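## Task

Place every game piece inside the bin labeled R and every item of stationery inside the bin labeled S, leaving all other objects on the table. No object may stick out past a bin's rim, both bins must end up resting flat on the table, and everything must stay where it is without the robot holding it. Finish with the grippers open and the arms moved away.

## Robot and tools

ROBOT. Two Kinova Gen3 seven-joint arms, left_arm and right_arm, each carrying a Robotiq 2F-85 parallel gripper and a wrist camera. Bases in the scene frame: left_arm at (+0.030, +0.416, 0) m, quat_wxyz (+0.998, 0, 0, +0.058); right_arm at (-0.023, -0.422, 0) m, quat_wxyz (+1.000, 0, 0, -0.013). The names are labels only, not image sides.

FRAME. One shared scene frame: origin on the tabletop midway between the arms, +x out over the table, +z up, left_arm on the +y side. Results print each gripper's end_effector_position (m) and end_effector_quat_wxyz there; the printed position can be off, more so at long reach. That point sits between the pads when closed; closed fingertips reach about 19 mm past it (6 mm when fully open). Fingers point along the gripper's +z and close along its y. Closing pushes the tips about 13 mm further out, so keep that clearance above surfaces.

JOINT ORDER (per arm): waist, shoulder, upper arm roll, elbow, forearm roll, wrist pitch, wrist roll. Upper arm roll and wrist pitch have signs flipped relative to the URDF in everything you send and read. Stated ranges (URDF signs, rad): waist, upper arm roll, forearm roll, wrist roll ±69.115; shoulder ±2.250; elbow ±2.580; wrist pitch ±2.100. Real ends may differ by up to 0.013 rad.

THE ROW. Every motion command uses a row of 18 numbers, each in [-1, 1], always covering both arms: left_arm's 7 joint numbers, its gripper position, its gripper speed, then the same 9 for right_arm. Joint numbers are offsets, not poses, scaled so 1.0 = 0.9985 rad for the first four joints and 0.8765 rad for the last three. Gripper position is absolute: +1 fully open (85 mm), 0 about 41 mm, pads touch near -0.8, -1 closes until blocked (grip force set by the arm, roughly 190 to 235 N per pad). Gripper speed: -1 about 20 mm/s, 0 about 85, +1 about 150. To keep a gripper unchanged, resend its previous two numbers; a 0 is a real command.

execute_actions(actions): a list of actions; each action is a list of up to 15 rows, one row per 1/30 s step, the last row held to fill 15 steps. Joint offsets in each row count from the arm's angles when that action began (for the first action, the angles last reported). An action that would push a joint more than 0.013 rad beyond its range is refused for both arms; a bad first action refuses the whole call. An empty list just returns the state and images. Per step the joint target is kept within a lead of the measured angle (0.304 rad for the first four joints, 0.266 for the rest) and scaled back if it would put the gripper over 70 mm away, so big offsets take several actions; finish an unfinished motion with further commands.

move(target, speed, blocking): target is one 18-number row; its joint offsets count from the Joint positions in the latest result that showed them. All joints follow paths that finish together (0.5 to 10 s), so the gripper traces a curve and nothing avoids obstacles or the other arm. speed is the top rate in rad/s of the joint with the longest travel, 0.01 to 2, default 0.5. Gripper numbers are sent at the start. blocking=false returns after 0.5 s while motion continues; until a result shows it finished, other moves and execute_actions are refused, so use wait or stop. The extra "move:" line reports the ending (done, off_target, moving, held, fault), limits=held or limits=none, and each arm's joint farthest from target. Faster moves and targets deeper past contact press harder.

wait(seconds): 0 to 10; arms hold their last command, a running move continues. stop(): brakes a running move; fingers keep going. zoom_image(camera, region): region [x0, y0, x1, y1] in pixels, at most 504 by 504; cameras cam_head_left, cam_head_right, cam_high, cam_low, cam_left_wrist, cam_right_wrist, all 504x504. read_manual(section): licence texts only. finished_scene(scene): ends the current scene (give its number) irreversibly and reports success; a reply with no tool call ends everything.

RESULT LINES. Joint positions (rad), Joint velocities (rad/s), Joint targets (what joints are driven toward now) and joint torques, one block per arm. position_measured_pct is about 50 - 50 x finger position, 0 when open; stopping short below about 90 means something is held or blocking, around 90 means the pads met on nothing or something very thin. "joint sent to its limit" means a joint was driven to its real end; "joint command not followed" means a clearance check altered targets. MOTOR HOT appears from 60 °C; at 75 °C an OVER-TEMPERATURE FAULT makes that arm sag. A joint hitting its load limit (49.6 N m first four, 31.2 wrist joints, held weight included) causes a TORQUE FAULT: the arm halts 10 s and skips the rest of the call.

GRIPPING. Close with position -1 and keep it there. For a gentler grip open first, then close to just under the object's width. Release by sending a position wider than the object. Fingers reclose on their own if the object shifts or drops. Held objects may get brief tugs.

AVOID. Knocking or placing anything off the table, dropping or slamming items, pressing hard, tipping bins, and letting the arms collide. The simulation keeps running while you compose replies, with the robot holding its last command.

Each tool is called after "Emit:" as a command line: name --argument value for each argument, lists and objects as JSON in quotes; but a table of rows of numbers goes row by row, as --pt "numbers of a row", without its own name.

## Session

Emit:
execute_actions --actions '[]'

Scene clock: 0.00 s.
left_arm: end_effector_position=(+0.1222, +0.2096, +0.1558) position_measured_pct=0.0 end_effector_quat_wxyz=(-0.285, +0.437, +0.528, +0.670) | right_arm: end_effector_position=(+0.5255, -0.2077, +0.3191) position_measured_pct=0.0 end_effector_quat_wxyz=(-0.445, +0.817, -0.080, -0.359)
Joint names: [waist, shoulder, upper arm roll, elbow, forearm roll, wrist pitch, wrist roll]
Joint positions: left_arm=[ 1.668  1.214  0.061  1.57  -0.357 -1.95   1.871] | right_arm=[ 0.094  1.262  0.826  0.334 -0.435 -2.026  4.026]
Joint velocities: left_arm=[-0.     0.002 -0.001 -0.     0.001  0.     0.001] | right_arm=[-0.001  0.001  0.    -0.001 -0.    -0.001  0.   ]
Joint torques (N m, as the joint torque sensors report them, + toward a larger Joint positions number): no reading
Motor temperatures (°C, as the motors report them): left_arm=[26 32 29 27 31 33 34] | right_arm=[31 26 27 29 37 38 32]
Joint targets: left_arm=[1.668 1.214 0.061 1.570 -0.357 -1.950 1.871] | right_arm=[0.094 1.262 0.826 0.334 -0.435 -2.026 4.026]

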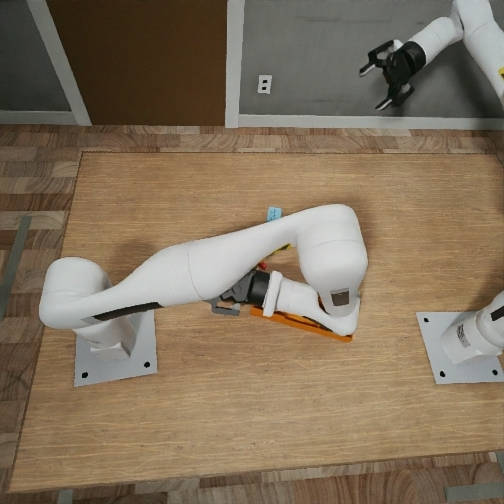

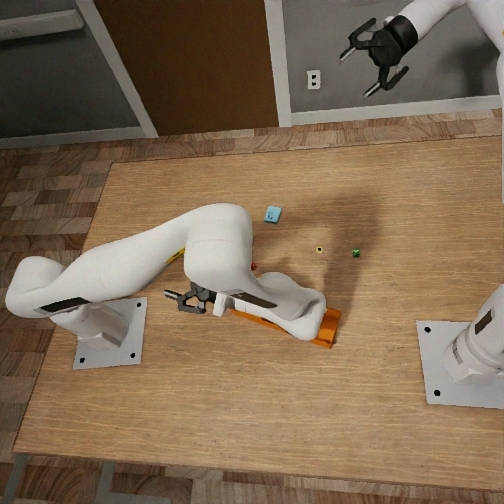

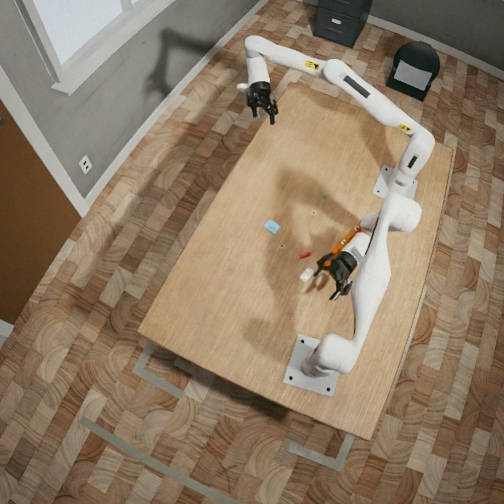

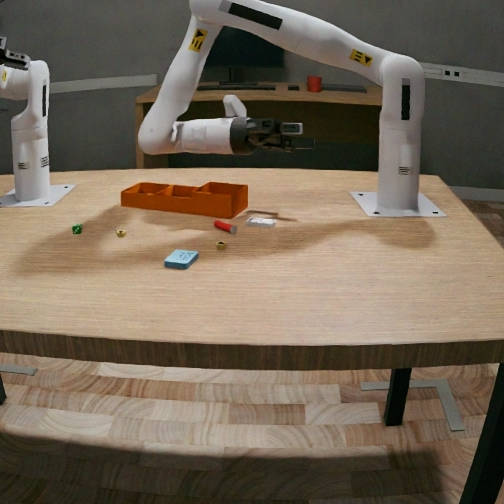

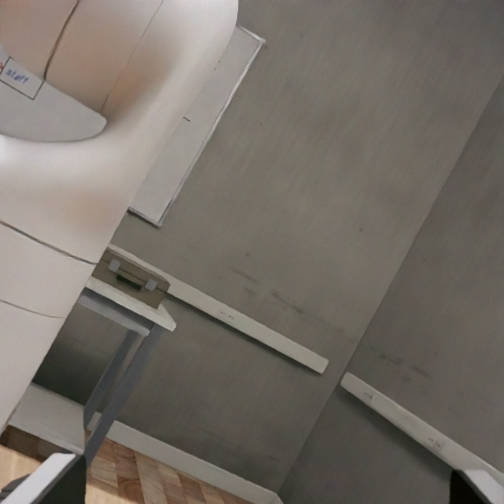

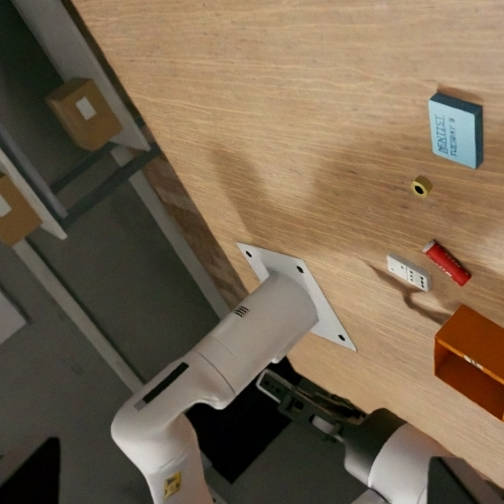

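Emit:
move --target '[-1,-0.9,-0.06,0,0.4,0.74,0,1,0, 0,0,0,0,0,0,0,1,0]' --speed 1.2

Emit:
move --target '[-1,0,0,0,0,0,0,1,0, 0,0,0,0,0,0,0,1,0]' --speed 1.2

Scene clock: 17.73 s.
left_arm: end_effector_position=(+0.3715, +0.1782, +0.2765) position_measured_pct=0.0 end_effector_quat_wxyz=(-0.019, +0.127, +0.992, +0.012) | right_arm: end_effector_position=(+0.5255, -0.2077, +0.3191) position_measured_pct=0.0 end_effector_quat_wxyz=(-0.445, +0.817, -0.080, -0.359)
Joint names: [waist, shoulder, upper arm roll, elbow, forearm roll, wrist pitch, wrist roll]
Joint positions: left_arm=[ 0.67   0.315  0.001  1.57  -0.006 -1.301  1.871] | right_arm=[ 0.094  1.262  0.826  0.334 -0.435 -2.026  4.026]
Joint velocities: left_arm=[-0.003 -0.001  0.001  0.001  0.001  0.    -0.002] | right_arm=[ 0.001 -0.001  0.     0.    -0.001  0.001 -0.   ]
Joint torques (N m, as the joint torque sensors report them, + toward a larger Joint positions number): left_arm=[ -0.23 -14.31  -0.15  -7.76  -0.23  -0.39  -0.25] | right_arm=[  0.12 -27.62   4.44  -5.19  -2.4   -0.4   -0.42]
Motor temperatures (°C, as the motors report them): left_arm=[26 32 29 27 31 33 34] | right_arm=[31 27 27 29 37 38 32]
Joint targets: left_arm=[0.670 0.315 0.001 1.570 -0.006 -1.301 1.871] | right_arm=[0.094 1.262 0.826 0.334 -0.435 -2.026 4.026]
move: done; limits=none; left_arm: farthest joint: the waist, 0.000 radians from its target (0.999 radians at the start); right_arm: farthest joint: the waist, 0.000 radians from its target (0.000 radians at the start)

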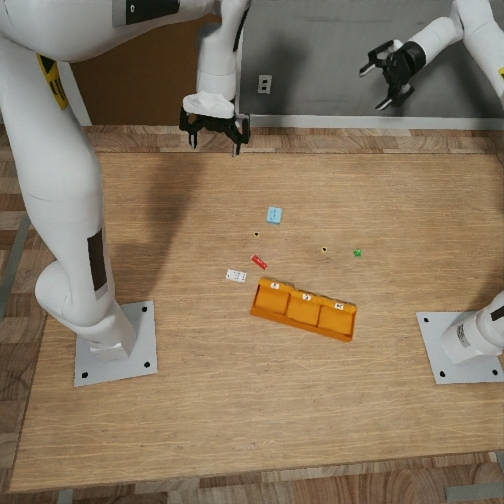

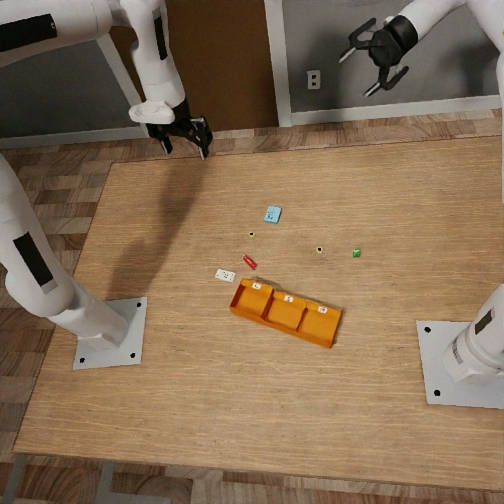

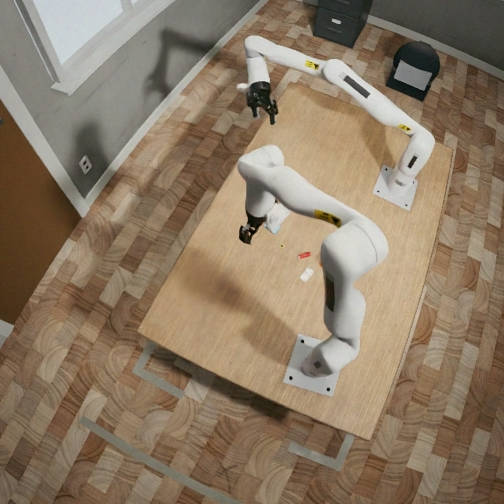

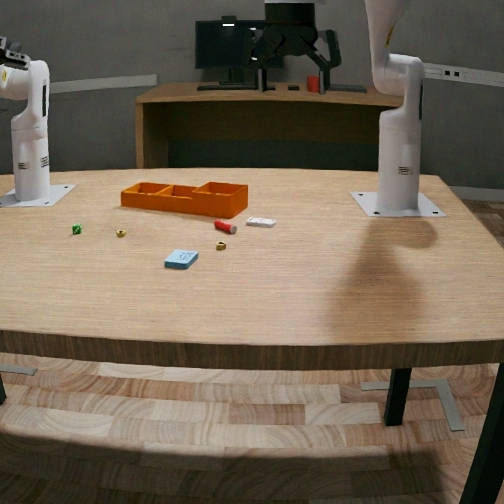

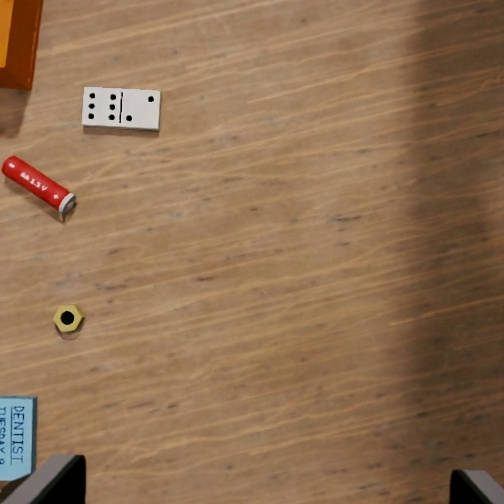

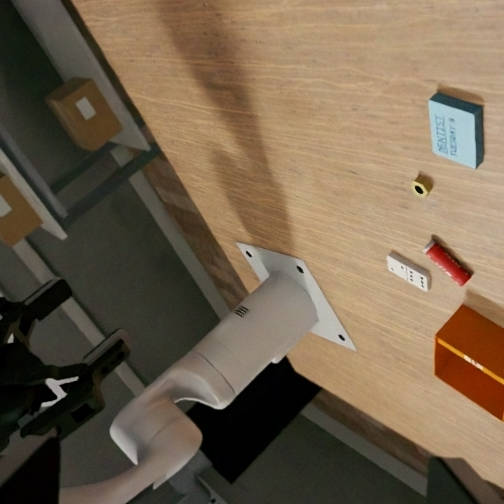

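Scene clock: 19.57 s.
left_arm: end_effector_position=(+0.4149, +0.5740, +0.2765) position_measured_pct=0.0 end_effector_quat_wxyz=(-0.023, -0.363, +0.931, +0.001) | right_arm: end_effector_position=(+0.5255, -0.2077, +0.3191) position_measured_pct=0.0 end_effector_quat_wxyz=(-0.445, +0.817, -0.080, -0.359)
Joint names: [waist, shoulder, upper arm roll, elbow, forearm roll, wrist pitch, wrist roll]
Joint positions: left_arm=[-0.328  0.315  0.001  1.57  -0.006 -1.301  1.871] | right_arm=[ 0.094  1.262  0.826  0.334 -0.435 -2.026  4.026]
Joint velocities: left_arm=[-0.003 -0.     0.    -0.001 -0.     0.     0.   ] | right_arm=[-0.001  0.    -0.     0.001  0.    -0.001  0.   ]
Joint torques (N m, as the joint torque sensors report them, + toward a larger Joint positions number): left_arm=[  0.49 -14.81  -0.18  -7.75  -0.18  -0.35  -0.25] | right_arm=[  0.12 -27.59   4.17  -5.08  -2.37  -0.44  -0.35]
Motor temperatures (°C, as the motors report them): left_arm=[26 32 29 27 31 33 34] | right_arm=[31 27 27 29 37 38 32]
Joint targets: left_arm=[-0.329 0.315 0.001 1.570 -0.006 -1.301 1.871] | right_arm=[0.094 1.262 0.826 0.334 -0.435 -2.026 4.026]
move: done; limits=none; left_arm: farthest joint: the waist, 0.000 radians from its target (0.998 radians at the start); right_arm: farthest joint: the waist, 0.000 radians from its target (0.000 radians at the start)

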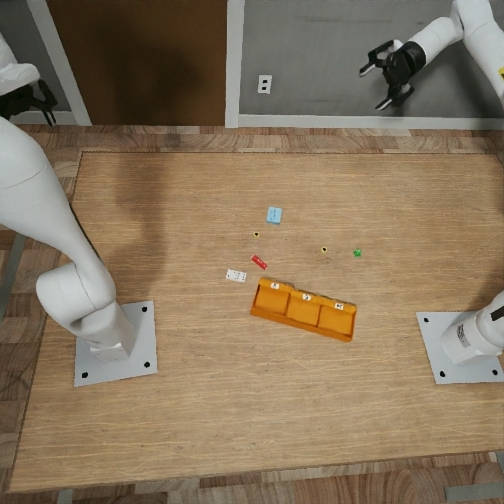

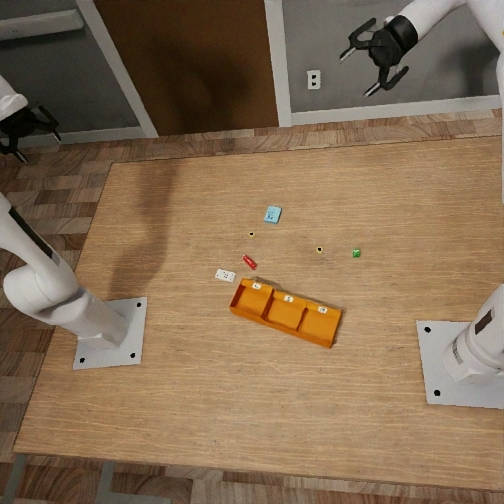

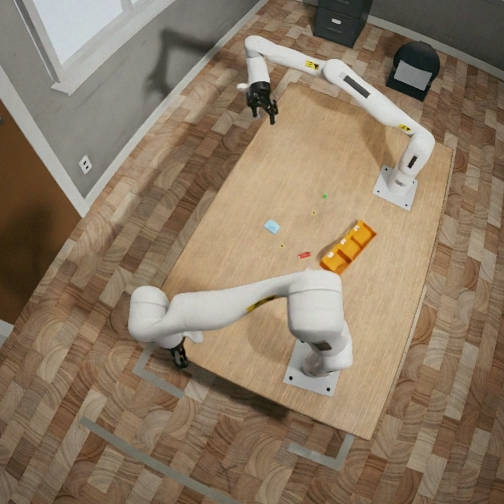

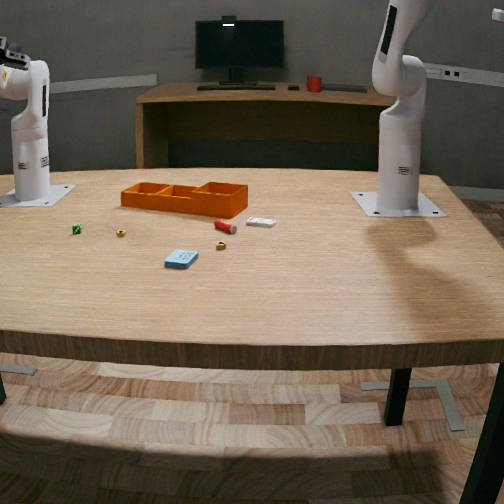

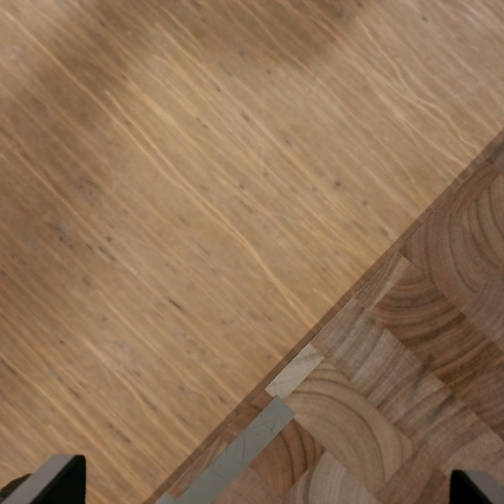

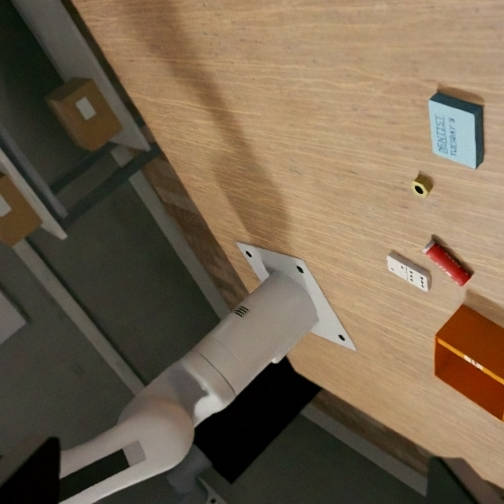

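Emit:
zoom_image --camera "cam_head_left" --region '[215,195,375,345]'

Region (215, 195, 375, 345) of cam_head_left's 504x504 image, scaled by 3.150, with more detail than that image has; it fills the top 472 rows of this view, and the rest is white.

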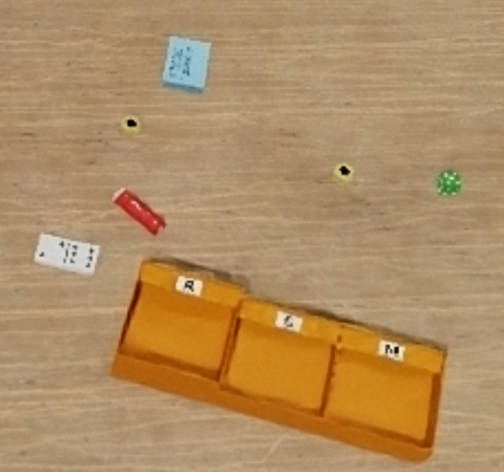

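Emit:
move --target '[0.703,0.016,0,0.286,0,0.37,-0.685,1,0, 0,0,0,0,0,0,0,1,0]' --speed 1.3

Emit:
move --target '[0.703,0.016,0,0.286,0,0.37,-0.685,1,0, 0,0,0,0,0,0,0,1,0]' --speed 1.3

Scene clock: 64.57 s.
left_arm: end_effector_position=(+0.3980, +0.2955, +0.1898) position_measured_pct=0.0 end_effector_quat_wxyz=(-0.011, +0.276, +0.961, +0.002) | right_arm: end_effector_position=(+0.5255, -0.2077, +0.3191) position_measured_pct=0.0 end_effector_quat_wxyz=(-0.445, +0.817, -0.080, -0.359)
Joint names: [waist, shoulder, upper arm roll, elbow, forearm roll, wrist pitch, wrist roll]
Joint positions: left_arm=[ 0.373  0.331  0.001  1.856 -0.006 -0.977  1.271] | right_arm=[ 0.094  1.262  0.826  0.334 -0.435 -2.026  4.026]
Joint velocities: left_arm=[ 0.003 -0.003  0.001 -0.     0.001 -0.     0.002] | right_arm=[ 0.001  0.001  0.    -0.     0.001  0.001  0.   ]
Joint torques (N m, as the joint torque sensors report them, + toward a larger Joint positions number): left_arm=[  0.13 -13.86  -0.05  -6.63  -0.15  -0.29  -0.26] | right_arm=[  0.08 -27.75   4.19  -5.05  -2.41  -0.47  -0.45]
Motor temperatures (°C, as the motors report them): left_arm=[26 33 29 28 31 33 34] | right_arm=[31 28 27 29 37 38 32]
Joint targets: left_arm=[0.374 0.331 0.001 1.856 -0.006 -0.977 1.271] | right_arm=[0.094 1.262 0.826 0.334 -0.435 -2.026 4.026]
move: done; limits=none; left_arm: farthest joint: the waist, 0.001 radians from its target (0.703 radians at the start); right_arm: farthest joint: the waist, 0.000 radians from its target (0.000 radians at the start)

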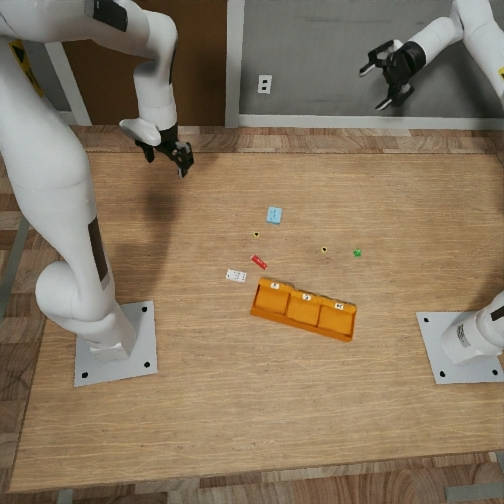

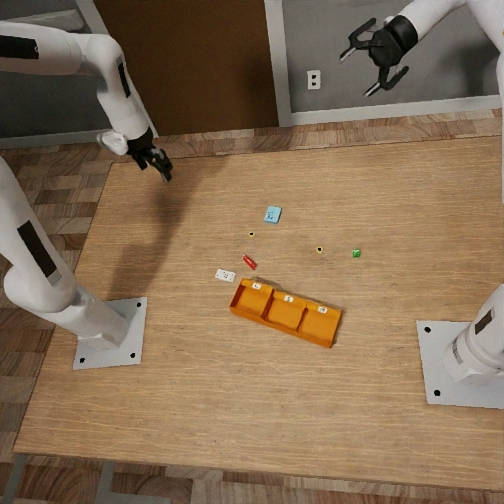

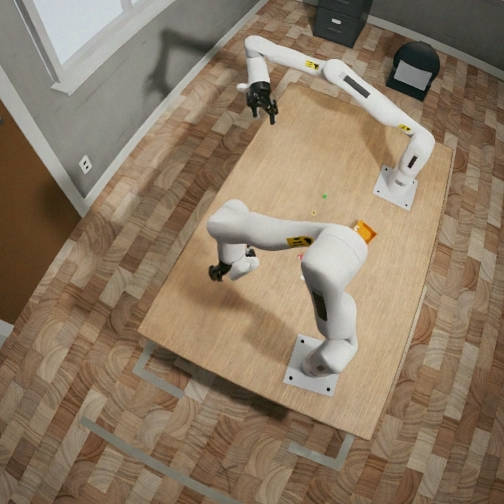

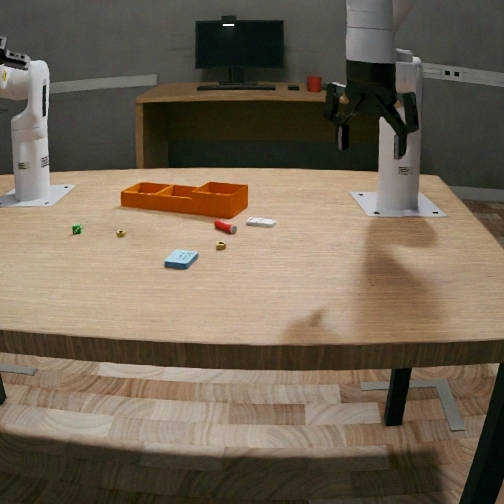

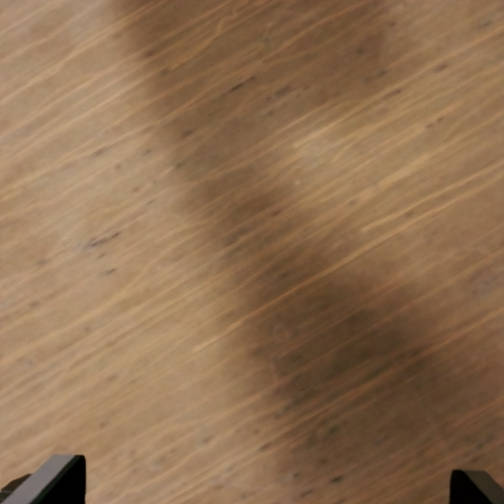

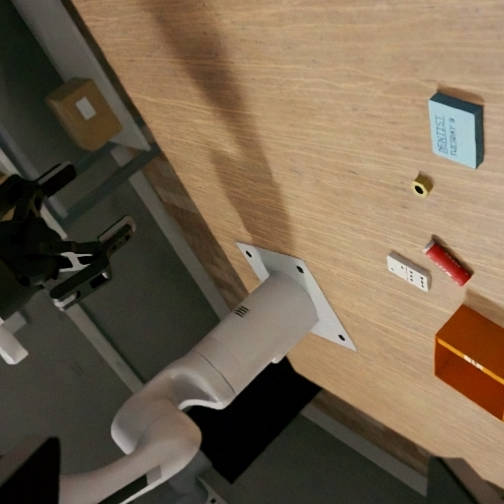

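Scene clock: 66.03 s.
left_arm: end_effector_position=(+0.2031, +0.1289, +0.1194) position_measured_pct=0.0 end_effector_quat_wxyz=(+0.000, +0.803, +0.596, +0.002) | right_arm: end_effector_position=(+0.5256, -0.2077, +0.3191) position_measured_pct=0.0 end_effector_quat_wxyz=(-0.445, +0.817, -0.080, -0.359)
Joint names: [waist, shoulder, upper arm roll, elbow, forearm roll, wrist pitch, wrist roll]
Joint positions: left_arm=[ 1.075  0.347  0.001  2.141 -0.006 -0.653  0.67 ] | right_arm=[ 0.094  1.262  0.826  0.334 -0.435 -2.026  4.026]
Joint velocities: left_arm=[ 0.003 -0.002 -0.001 -0.     0.    -0.    -0.001] | right_arm=[ 0.    -0.001 -0.     0.001 -0.001 -0.    -0.   ]
Joint torques (N m, as the joint torque sensors report them, + toward a larger Joint positions number): left_arm=[ -0.04 -12.41  -0.1   -4.87  -0.21  -0.16  -0.18] | right_arm=[  0.21 -27.62   4.11  -5.19  -2.46  -0.51  -0.4 ]
Motor temperatures (°C, as the motors report them): left_arm=[26 33 29 28 31 33 34] | right_arm=[31 28 27 29 37 38 32]
Joint targets: left_arm=[1.075 0.347 0.001 2.141 -0.006 -0.653 0.670] | right_arm=[0.094 1.262 0.826 0.334 -0.435 -2.026 4.026]
move: done; limits=none; left_arm: farthest joint: the waist, 0.000 radians from its target (0.702 radians at the start); right_arm: farthest joint: the waist, 0.000 radians from its target (0.000 radians at the start)

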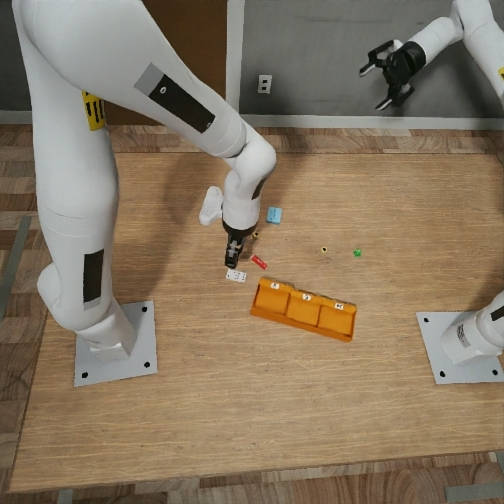

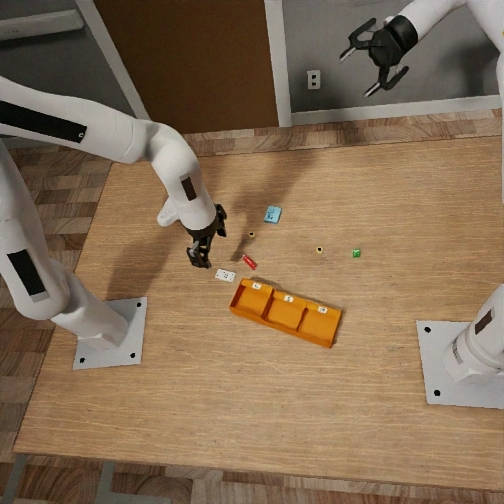

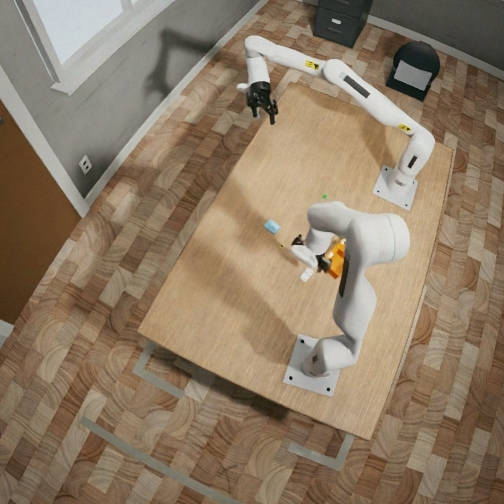

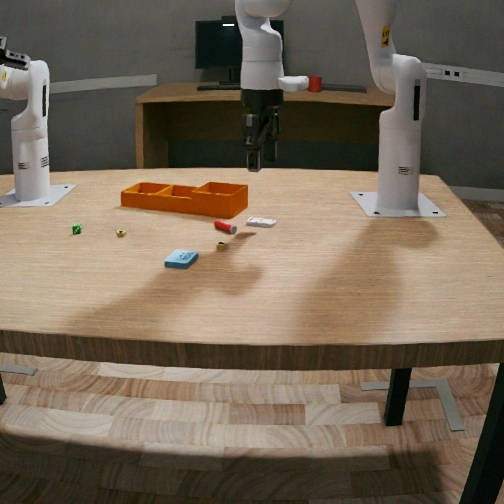

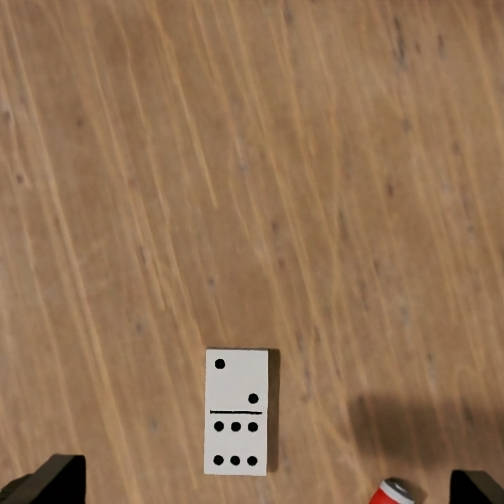

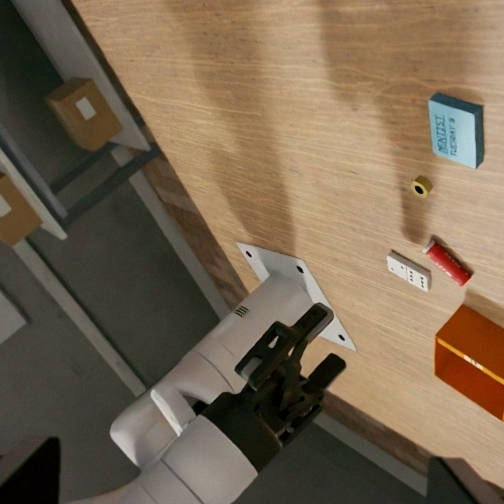

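Emit:
move --target '[0.016,0.241,0,0.104,0,0.392,0,0.25,1, 0,0,0,0,0,0,0,1,0]' --speed 0.5

Scene clock: 79.30 s.
left_arm: end_effector_position=(+0.1949, +0.1305, +0.0242) position_measured_pct=37.7 end_effector_quat_wxyz=(-0.000, +0.808, +0.590, +0.001) | right_arm: end_effector_position=(+0.5256, -0.2077, +0.3191) position_measured_pct=0.0 end_effector_quat_wxyz=(-0.445, +0.817, -0.080, -0.359)
Joint names: [waist, shoulder, upper arm roll, elbow, forearm roll, wrist pitch, wrist roll]
Joint positions: left_arm=[ 1.091  0.588  0.001  2.245 -0.006 -0.309  0.67 ] | right_arm=[ 0.094  1.262  0.826  0.334 -0.435 -2.026  4.026]
Joint velocities: left_arm=[ 0.001  0.004  0.    -0.    -0.001 -0.    -0.   ] | right_arm=[ 0.     0.     0.    -0.    -0.001 -0.001  0.   ]
Joint torques (N m, as the joint torque sensors report them, + toward a larger Joint positions number): left_arm=[  0.17 -13.91  -0.2   -2.23  -0.19  -0.32  -0.25] | right_arm=[  0.04 -27.55   4.13  -5.11  -2.43  -0.49  -0.31]
Motor temperatures (°C, as the motors report them): left_arm=[26 33 29 28 31 33 34] | right_arm=[31 28 27 29 37 38 32]
Joint targets: left_arm=[1.091 0.588 0.001 2.245 -0.006 -0.309 0.670] | right_arm=[0.094 1.262 0.826 0.334 -0.435 -2.026 4.026]
move: done; limits=none; left_arm: farthest joint: the waist, 0.000 radians from its target (0.016 radians at the start); right_arm: farthest joint: the waist, 0.000 radians from its target (0.000 radians at the start)

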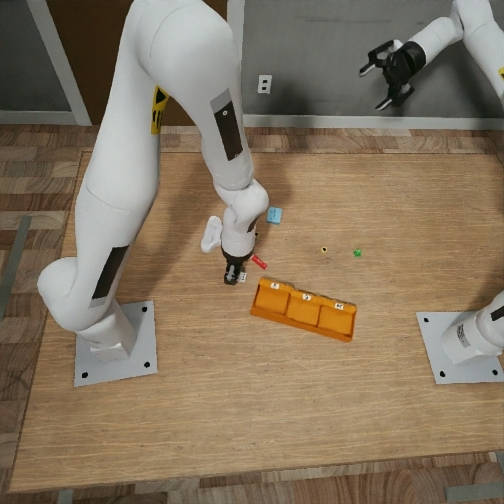

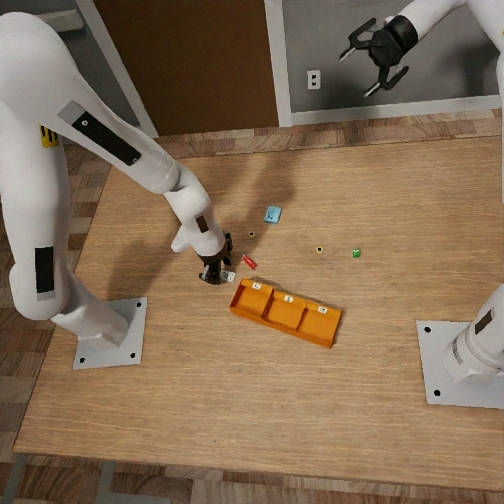

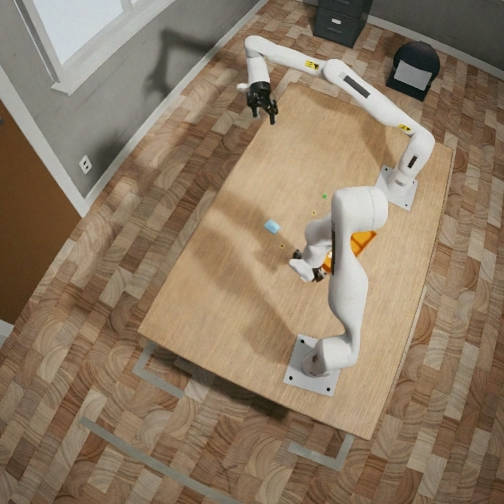

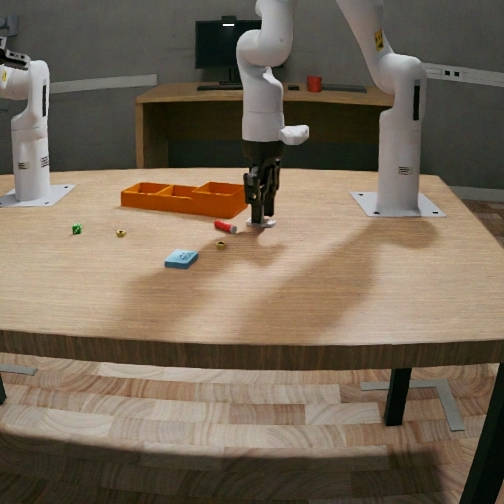

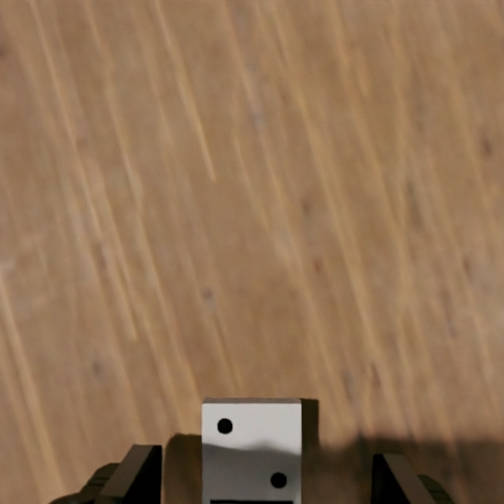

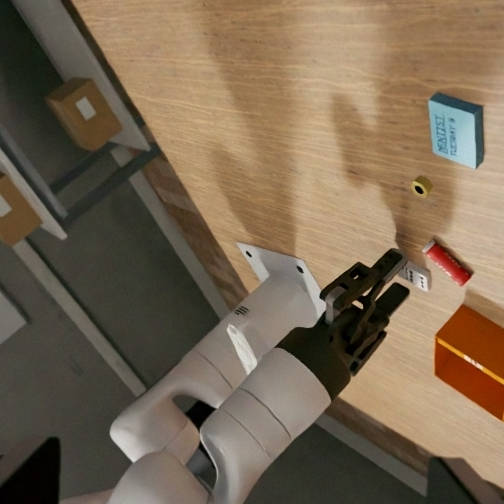

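Emit:
execute_actions --actions '[[[0,0.008,0,0,0,0.009,0,0.25,1,0,0,0,0,0,0,0,1,0]],[[0,0,0,0,0,0,0,-1,0.5,0,0,0,0,0,0,0,1,0]],[[0,0,0,0,0,0,0,-1,0.5,0,0,0,0,0,0,0,1,0]]]'

Scene clock: 85.20 s.
left_arm: end_effector_position=(+0.1951, +0.1301, +0.0222) position_measured_pct=73.4 end_effector_quat_wxyz=(+0.000, +0.808, +0.590, +0.001) | right_arm: end_effector_position=(+0.5256, -0.2077, +0.3191) position_measured_pct=0.0 end_effector_quat_wxyz=(-0.445, +0.817, -0.080, -0.359)
Joint names: [waist, shoulder, upper arm roll, elbow, forearm roll, wrist pitch, wrist roll]
Joint positions: left_arm=[ 1.091  0.593  0.001  2.246 -0.006 -0.302  0.67 ] | right_arm=[ 0.094  1.262  0.826  0.334 -0.435 -2.026  4.026]
Joint velocities: left_arm=[ 0.001  0.001  0.     0.    -0.001 -0.001  0.001] | right_arm=[-0.002 -0.002 -0.    -0.001  0.001 -0.001  0.   ]
Joint torques (N m, as the joint torque sensors report them, + toward a larger Joint positions number): left_arm=[  0.09 -14.    -0.2   -2.16  -0.26  -0.2   -0.24] | right_arm=[  0.06 -27.56   4.12  -5.15  -2.43  -0.5   -0.33]
Motor temperatures (°C, as the motors report them): left_arm=[26 33 29 28 31 33 34] | right_arm=[31 29 27 29 37 38 32]
Joint targets: left_arm=[1.091 0.594 0.001 2.246 -0.006 -0.302 0.670] | right_arm=[0.094 1.262 0.826 0.334 -0.435 -2.026 4.026]

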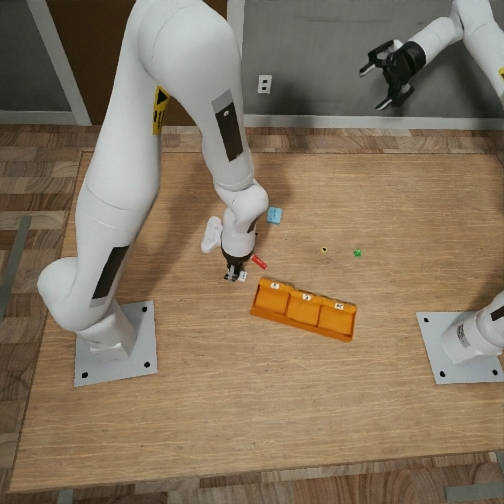

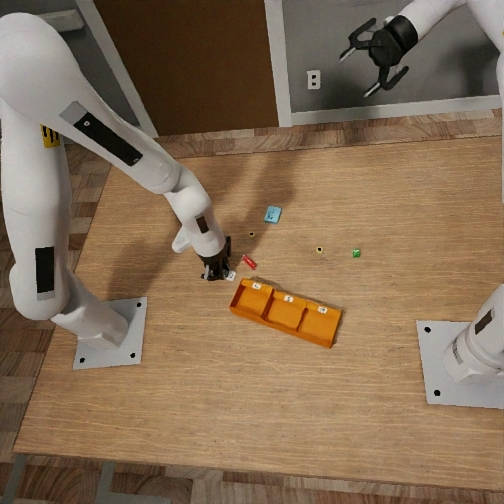

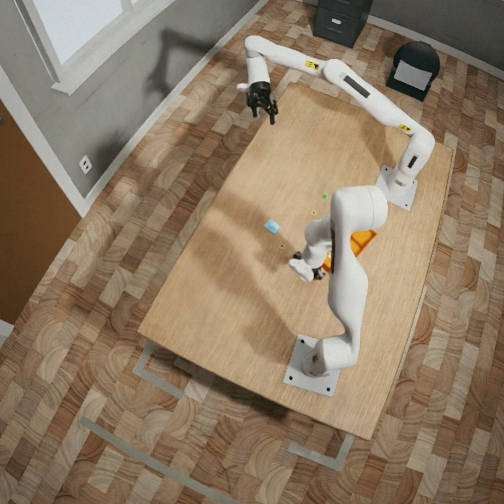

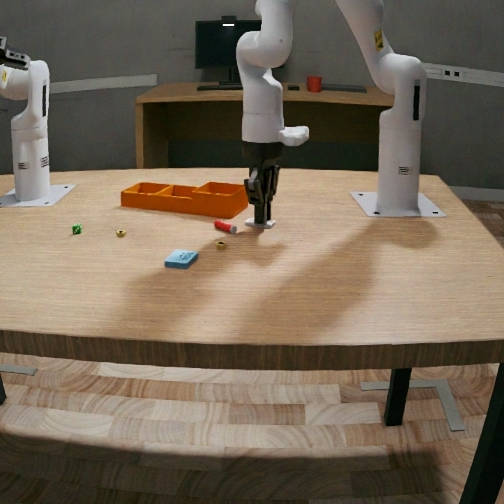

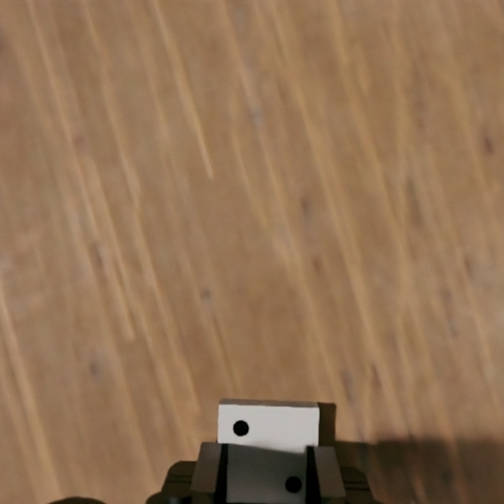

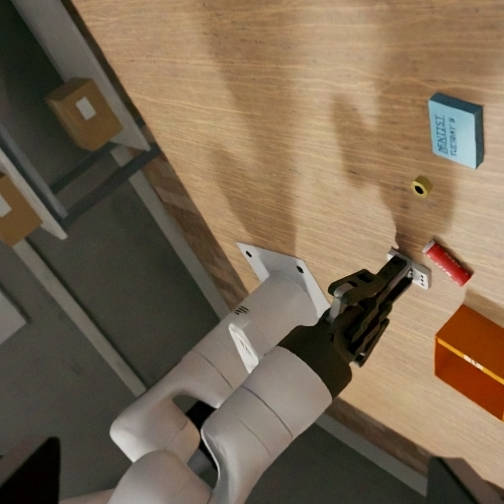

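Emit:
move --target '[0,-0.246,0,-0.105,0,-0.4,0,-1,0.5, 0,0,0,0,0,0,0,1,0]' --speed 0.7

Emit:
move --target '[0.261,0.111,0,-0.155,0,-0.05,0.298,-1,0.5, 0,0,0,0,0,0,0,1,0]' --speed 0.7

Scene clock: 93.63 s.
left_arm: end_effector_position=(+0.1986, +0.1260, +0.1193) position_measured_pct=73.4 end_effector_quat_wxyz=(+0.000, +0.807, +0.590, +0.002) | right_arm: end_effector_position=(+0.5256, -0.2077, +0.3191) position_measured_pct=0.0 end_effector_quat_wxyz=(-0.445, +0.817, -0.080, -0.359)
Joint names: [waist, shoulder, upper arm roll, elbow, forearm roll, wrist pitch, wrist roll]
Joint positions: left_arm=[ 1.091  0.348  0.001  2.141 -0.006 -0.653  0.67 ] | right_arm=[ 0.094  1.262  0.826  0.334 -0.435 -2.026  4.026]
Joint velocities: left_arm=[ 0.001 -0.002  0.001  0.     0.001  0.     0.001] | right_arm=[ 0.001  0.001 -0.     0.001  0.     0.001  0.   ]
Joint torques (N m, as the joint torque sensors report them, + toward a larger Joint positions number): left_arm=[  0.11 -12.96  -0.12  -4.92  -0.27  -0.21  -0.28] | right_arm=[  0.17 -27.61   4.13  -5.34  -2.48  -0.4   -0.29]
Motor temperatures (°C, as the motors report them): left_arm=[26 33 29 28 31 33 34] | right_arm=[31 29 27 29 37 38 32]
Joint targets: left_arm=[1.091 0.348 0.001 2.141 -0.006 -0.653 0.670] | right_arm=[0.094 1.262 0.826 0.334 -0.435 -2.026 4.026]
move: done; limits=none; left_arm: farthest joint: the shoulder, 0.001 radians from its target (0.246 radians at the start); right_arm: farthest joint: the waist, 0.000 radians from its target (0.000 radians at the start)

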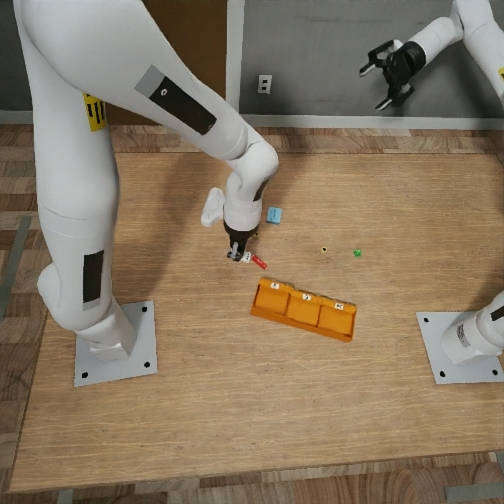

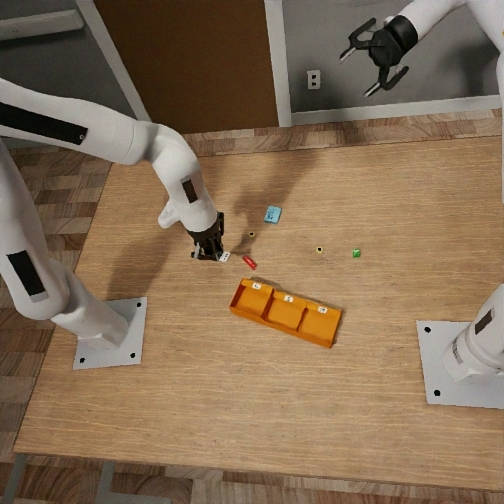

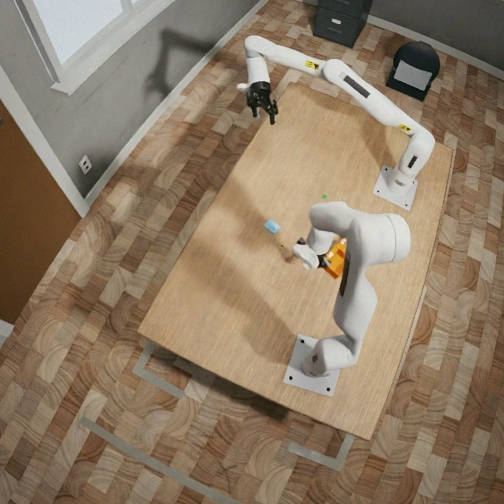

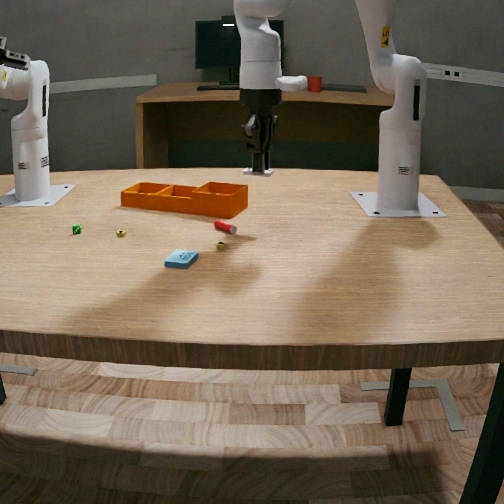

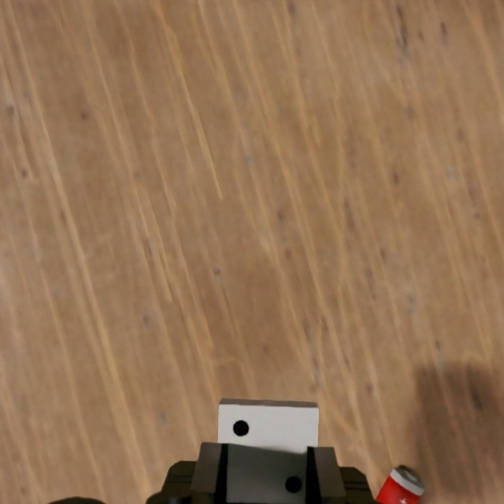

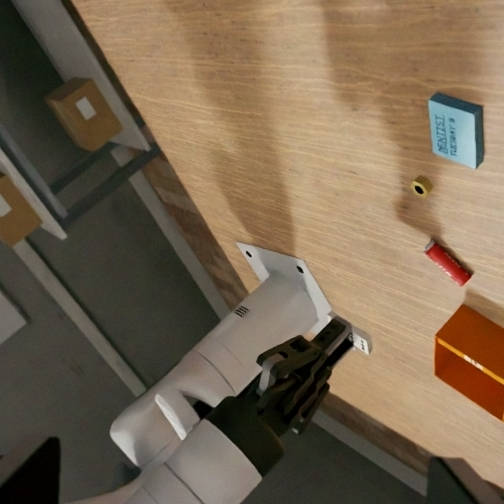

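Scene clock: 94.70 s.
left_arm: end_effector_position=(+0.1361, +0.0417, +0.1097) position_measured_pct=73.4 end_effector_quat_wxyz=(+0.001, +0.807, +0.590, +0.002) | right_arm: end_effector_position=(+0.5256, -0.2077, +0.3191) position_measured_pct=0.0 end_effector_quat_wxyz=(-0.445, +0.817, -0.080, -0.359)
Joint names: [waist, shoulder, upper arm roll, elbow, forearm roll, wrist pitch, wrist roll]
Joint positions: left_arm=[ 1.351  0.459  0.001  1.986 -0.006 -0.697  0.931] | right_arm=[ 0.094  1.262  0.826  0.334 -0.435 -2.026  4.026]
Joint velocities: left_arm=[ 0.003 -0.     0.    -0.    -0.     0.001  0.002] | right_arm=[-0.001  0.    -0.     0.001 -0.001 -0.    -0.   ]
Joint torques (N m, as the joint torque sensors report them, + toward a larger Joint positions number): left_arm=[ -0.01 -14.66  -0.16  -5.09  -0.14  -0.28  -0.29] | right_arm=[  0.17 -27.71   4.09  -5.17  -2.34  -0.43  -0.33]
Motor temperatures (°C, as the motors report them): left_arm=[26 33 29 28 31 33 34] | right_arm=[31 29 27 29 37 38 32]
Joint targets: left_arm=[1.352 0.459 0.001 1.986 -0.006 -0.697 0.931] | right_arm=[0.094 1.262 0.826 0.334 -0.435 -2.026 4.026]
move: done; limits=none; left_arm: farthest joint: the waist, 0.000 radians from its target (0.261 radians at the start); right_arm: farthest joint: the waist, 0.000 radians from its target (0.000 radians at the start)

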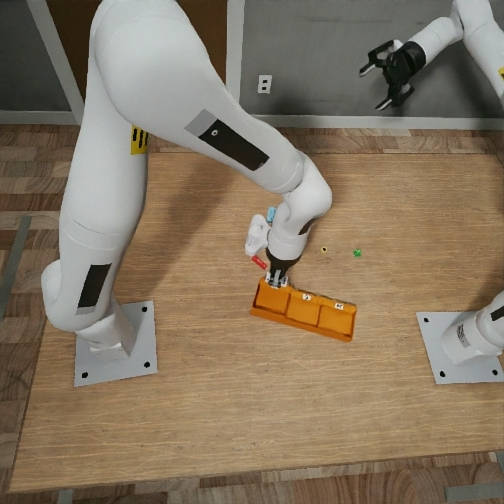

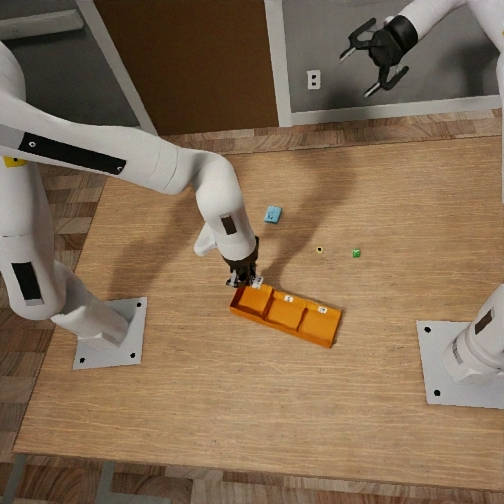

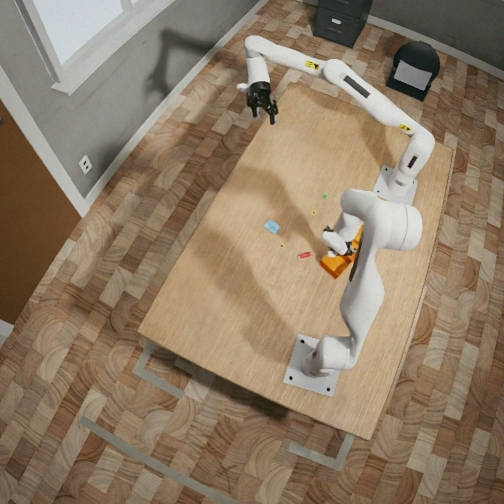

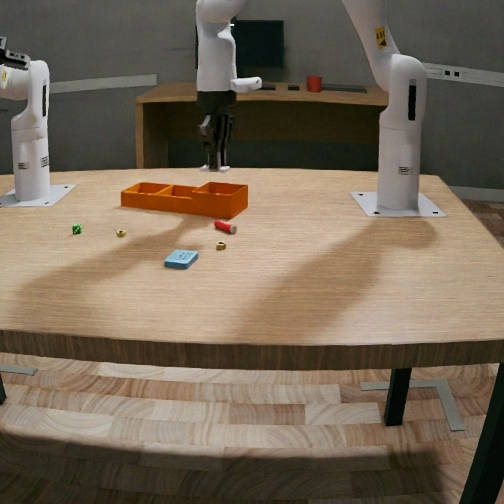

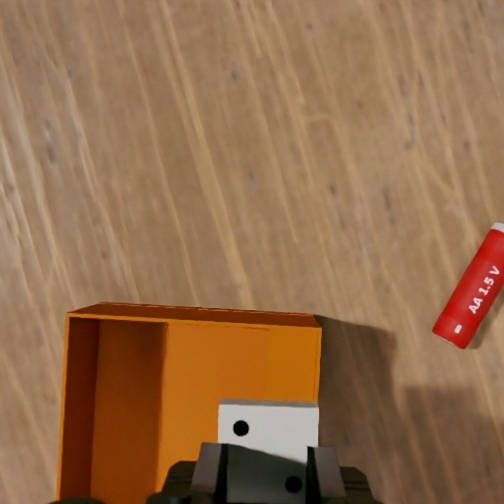

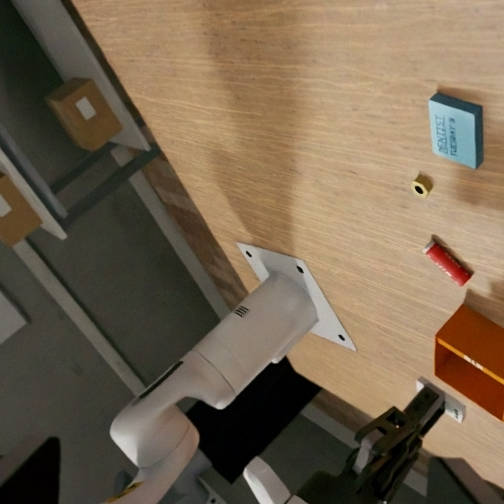

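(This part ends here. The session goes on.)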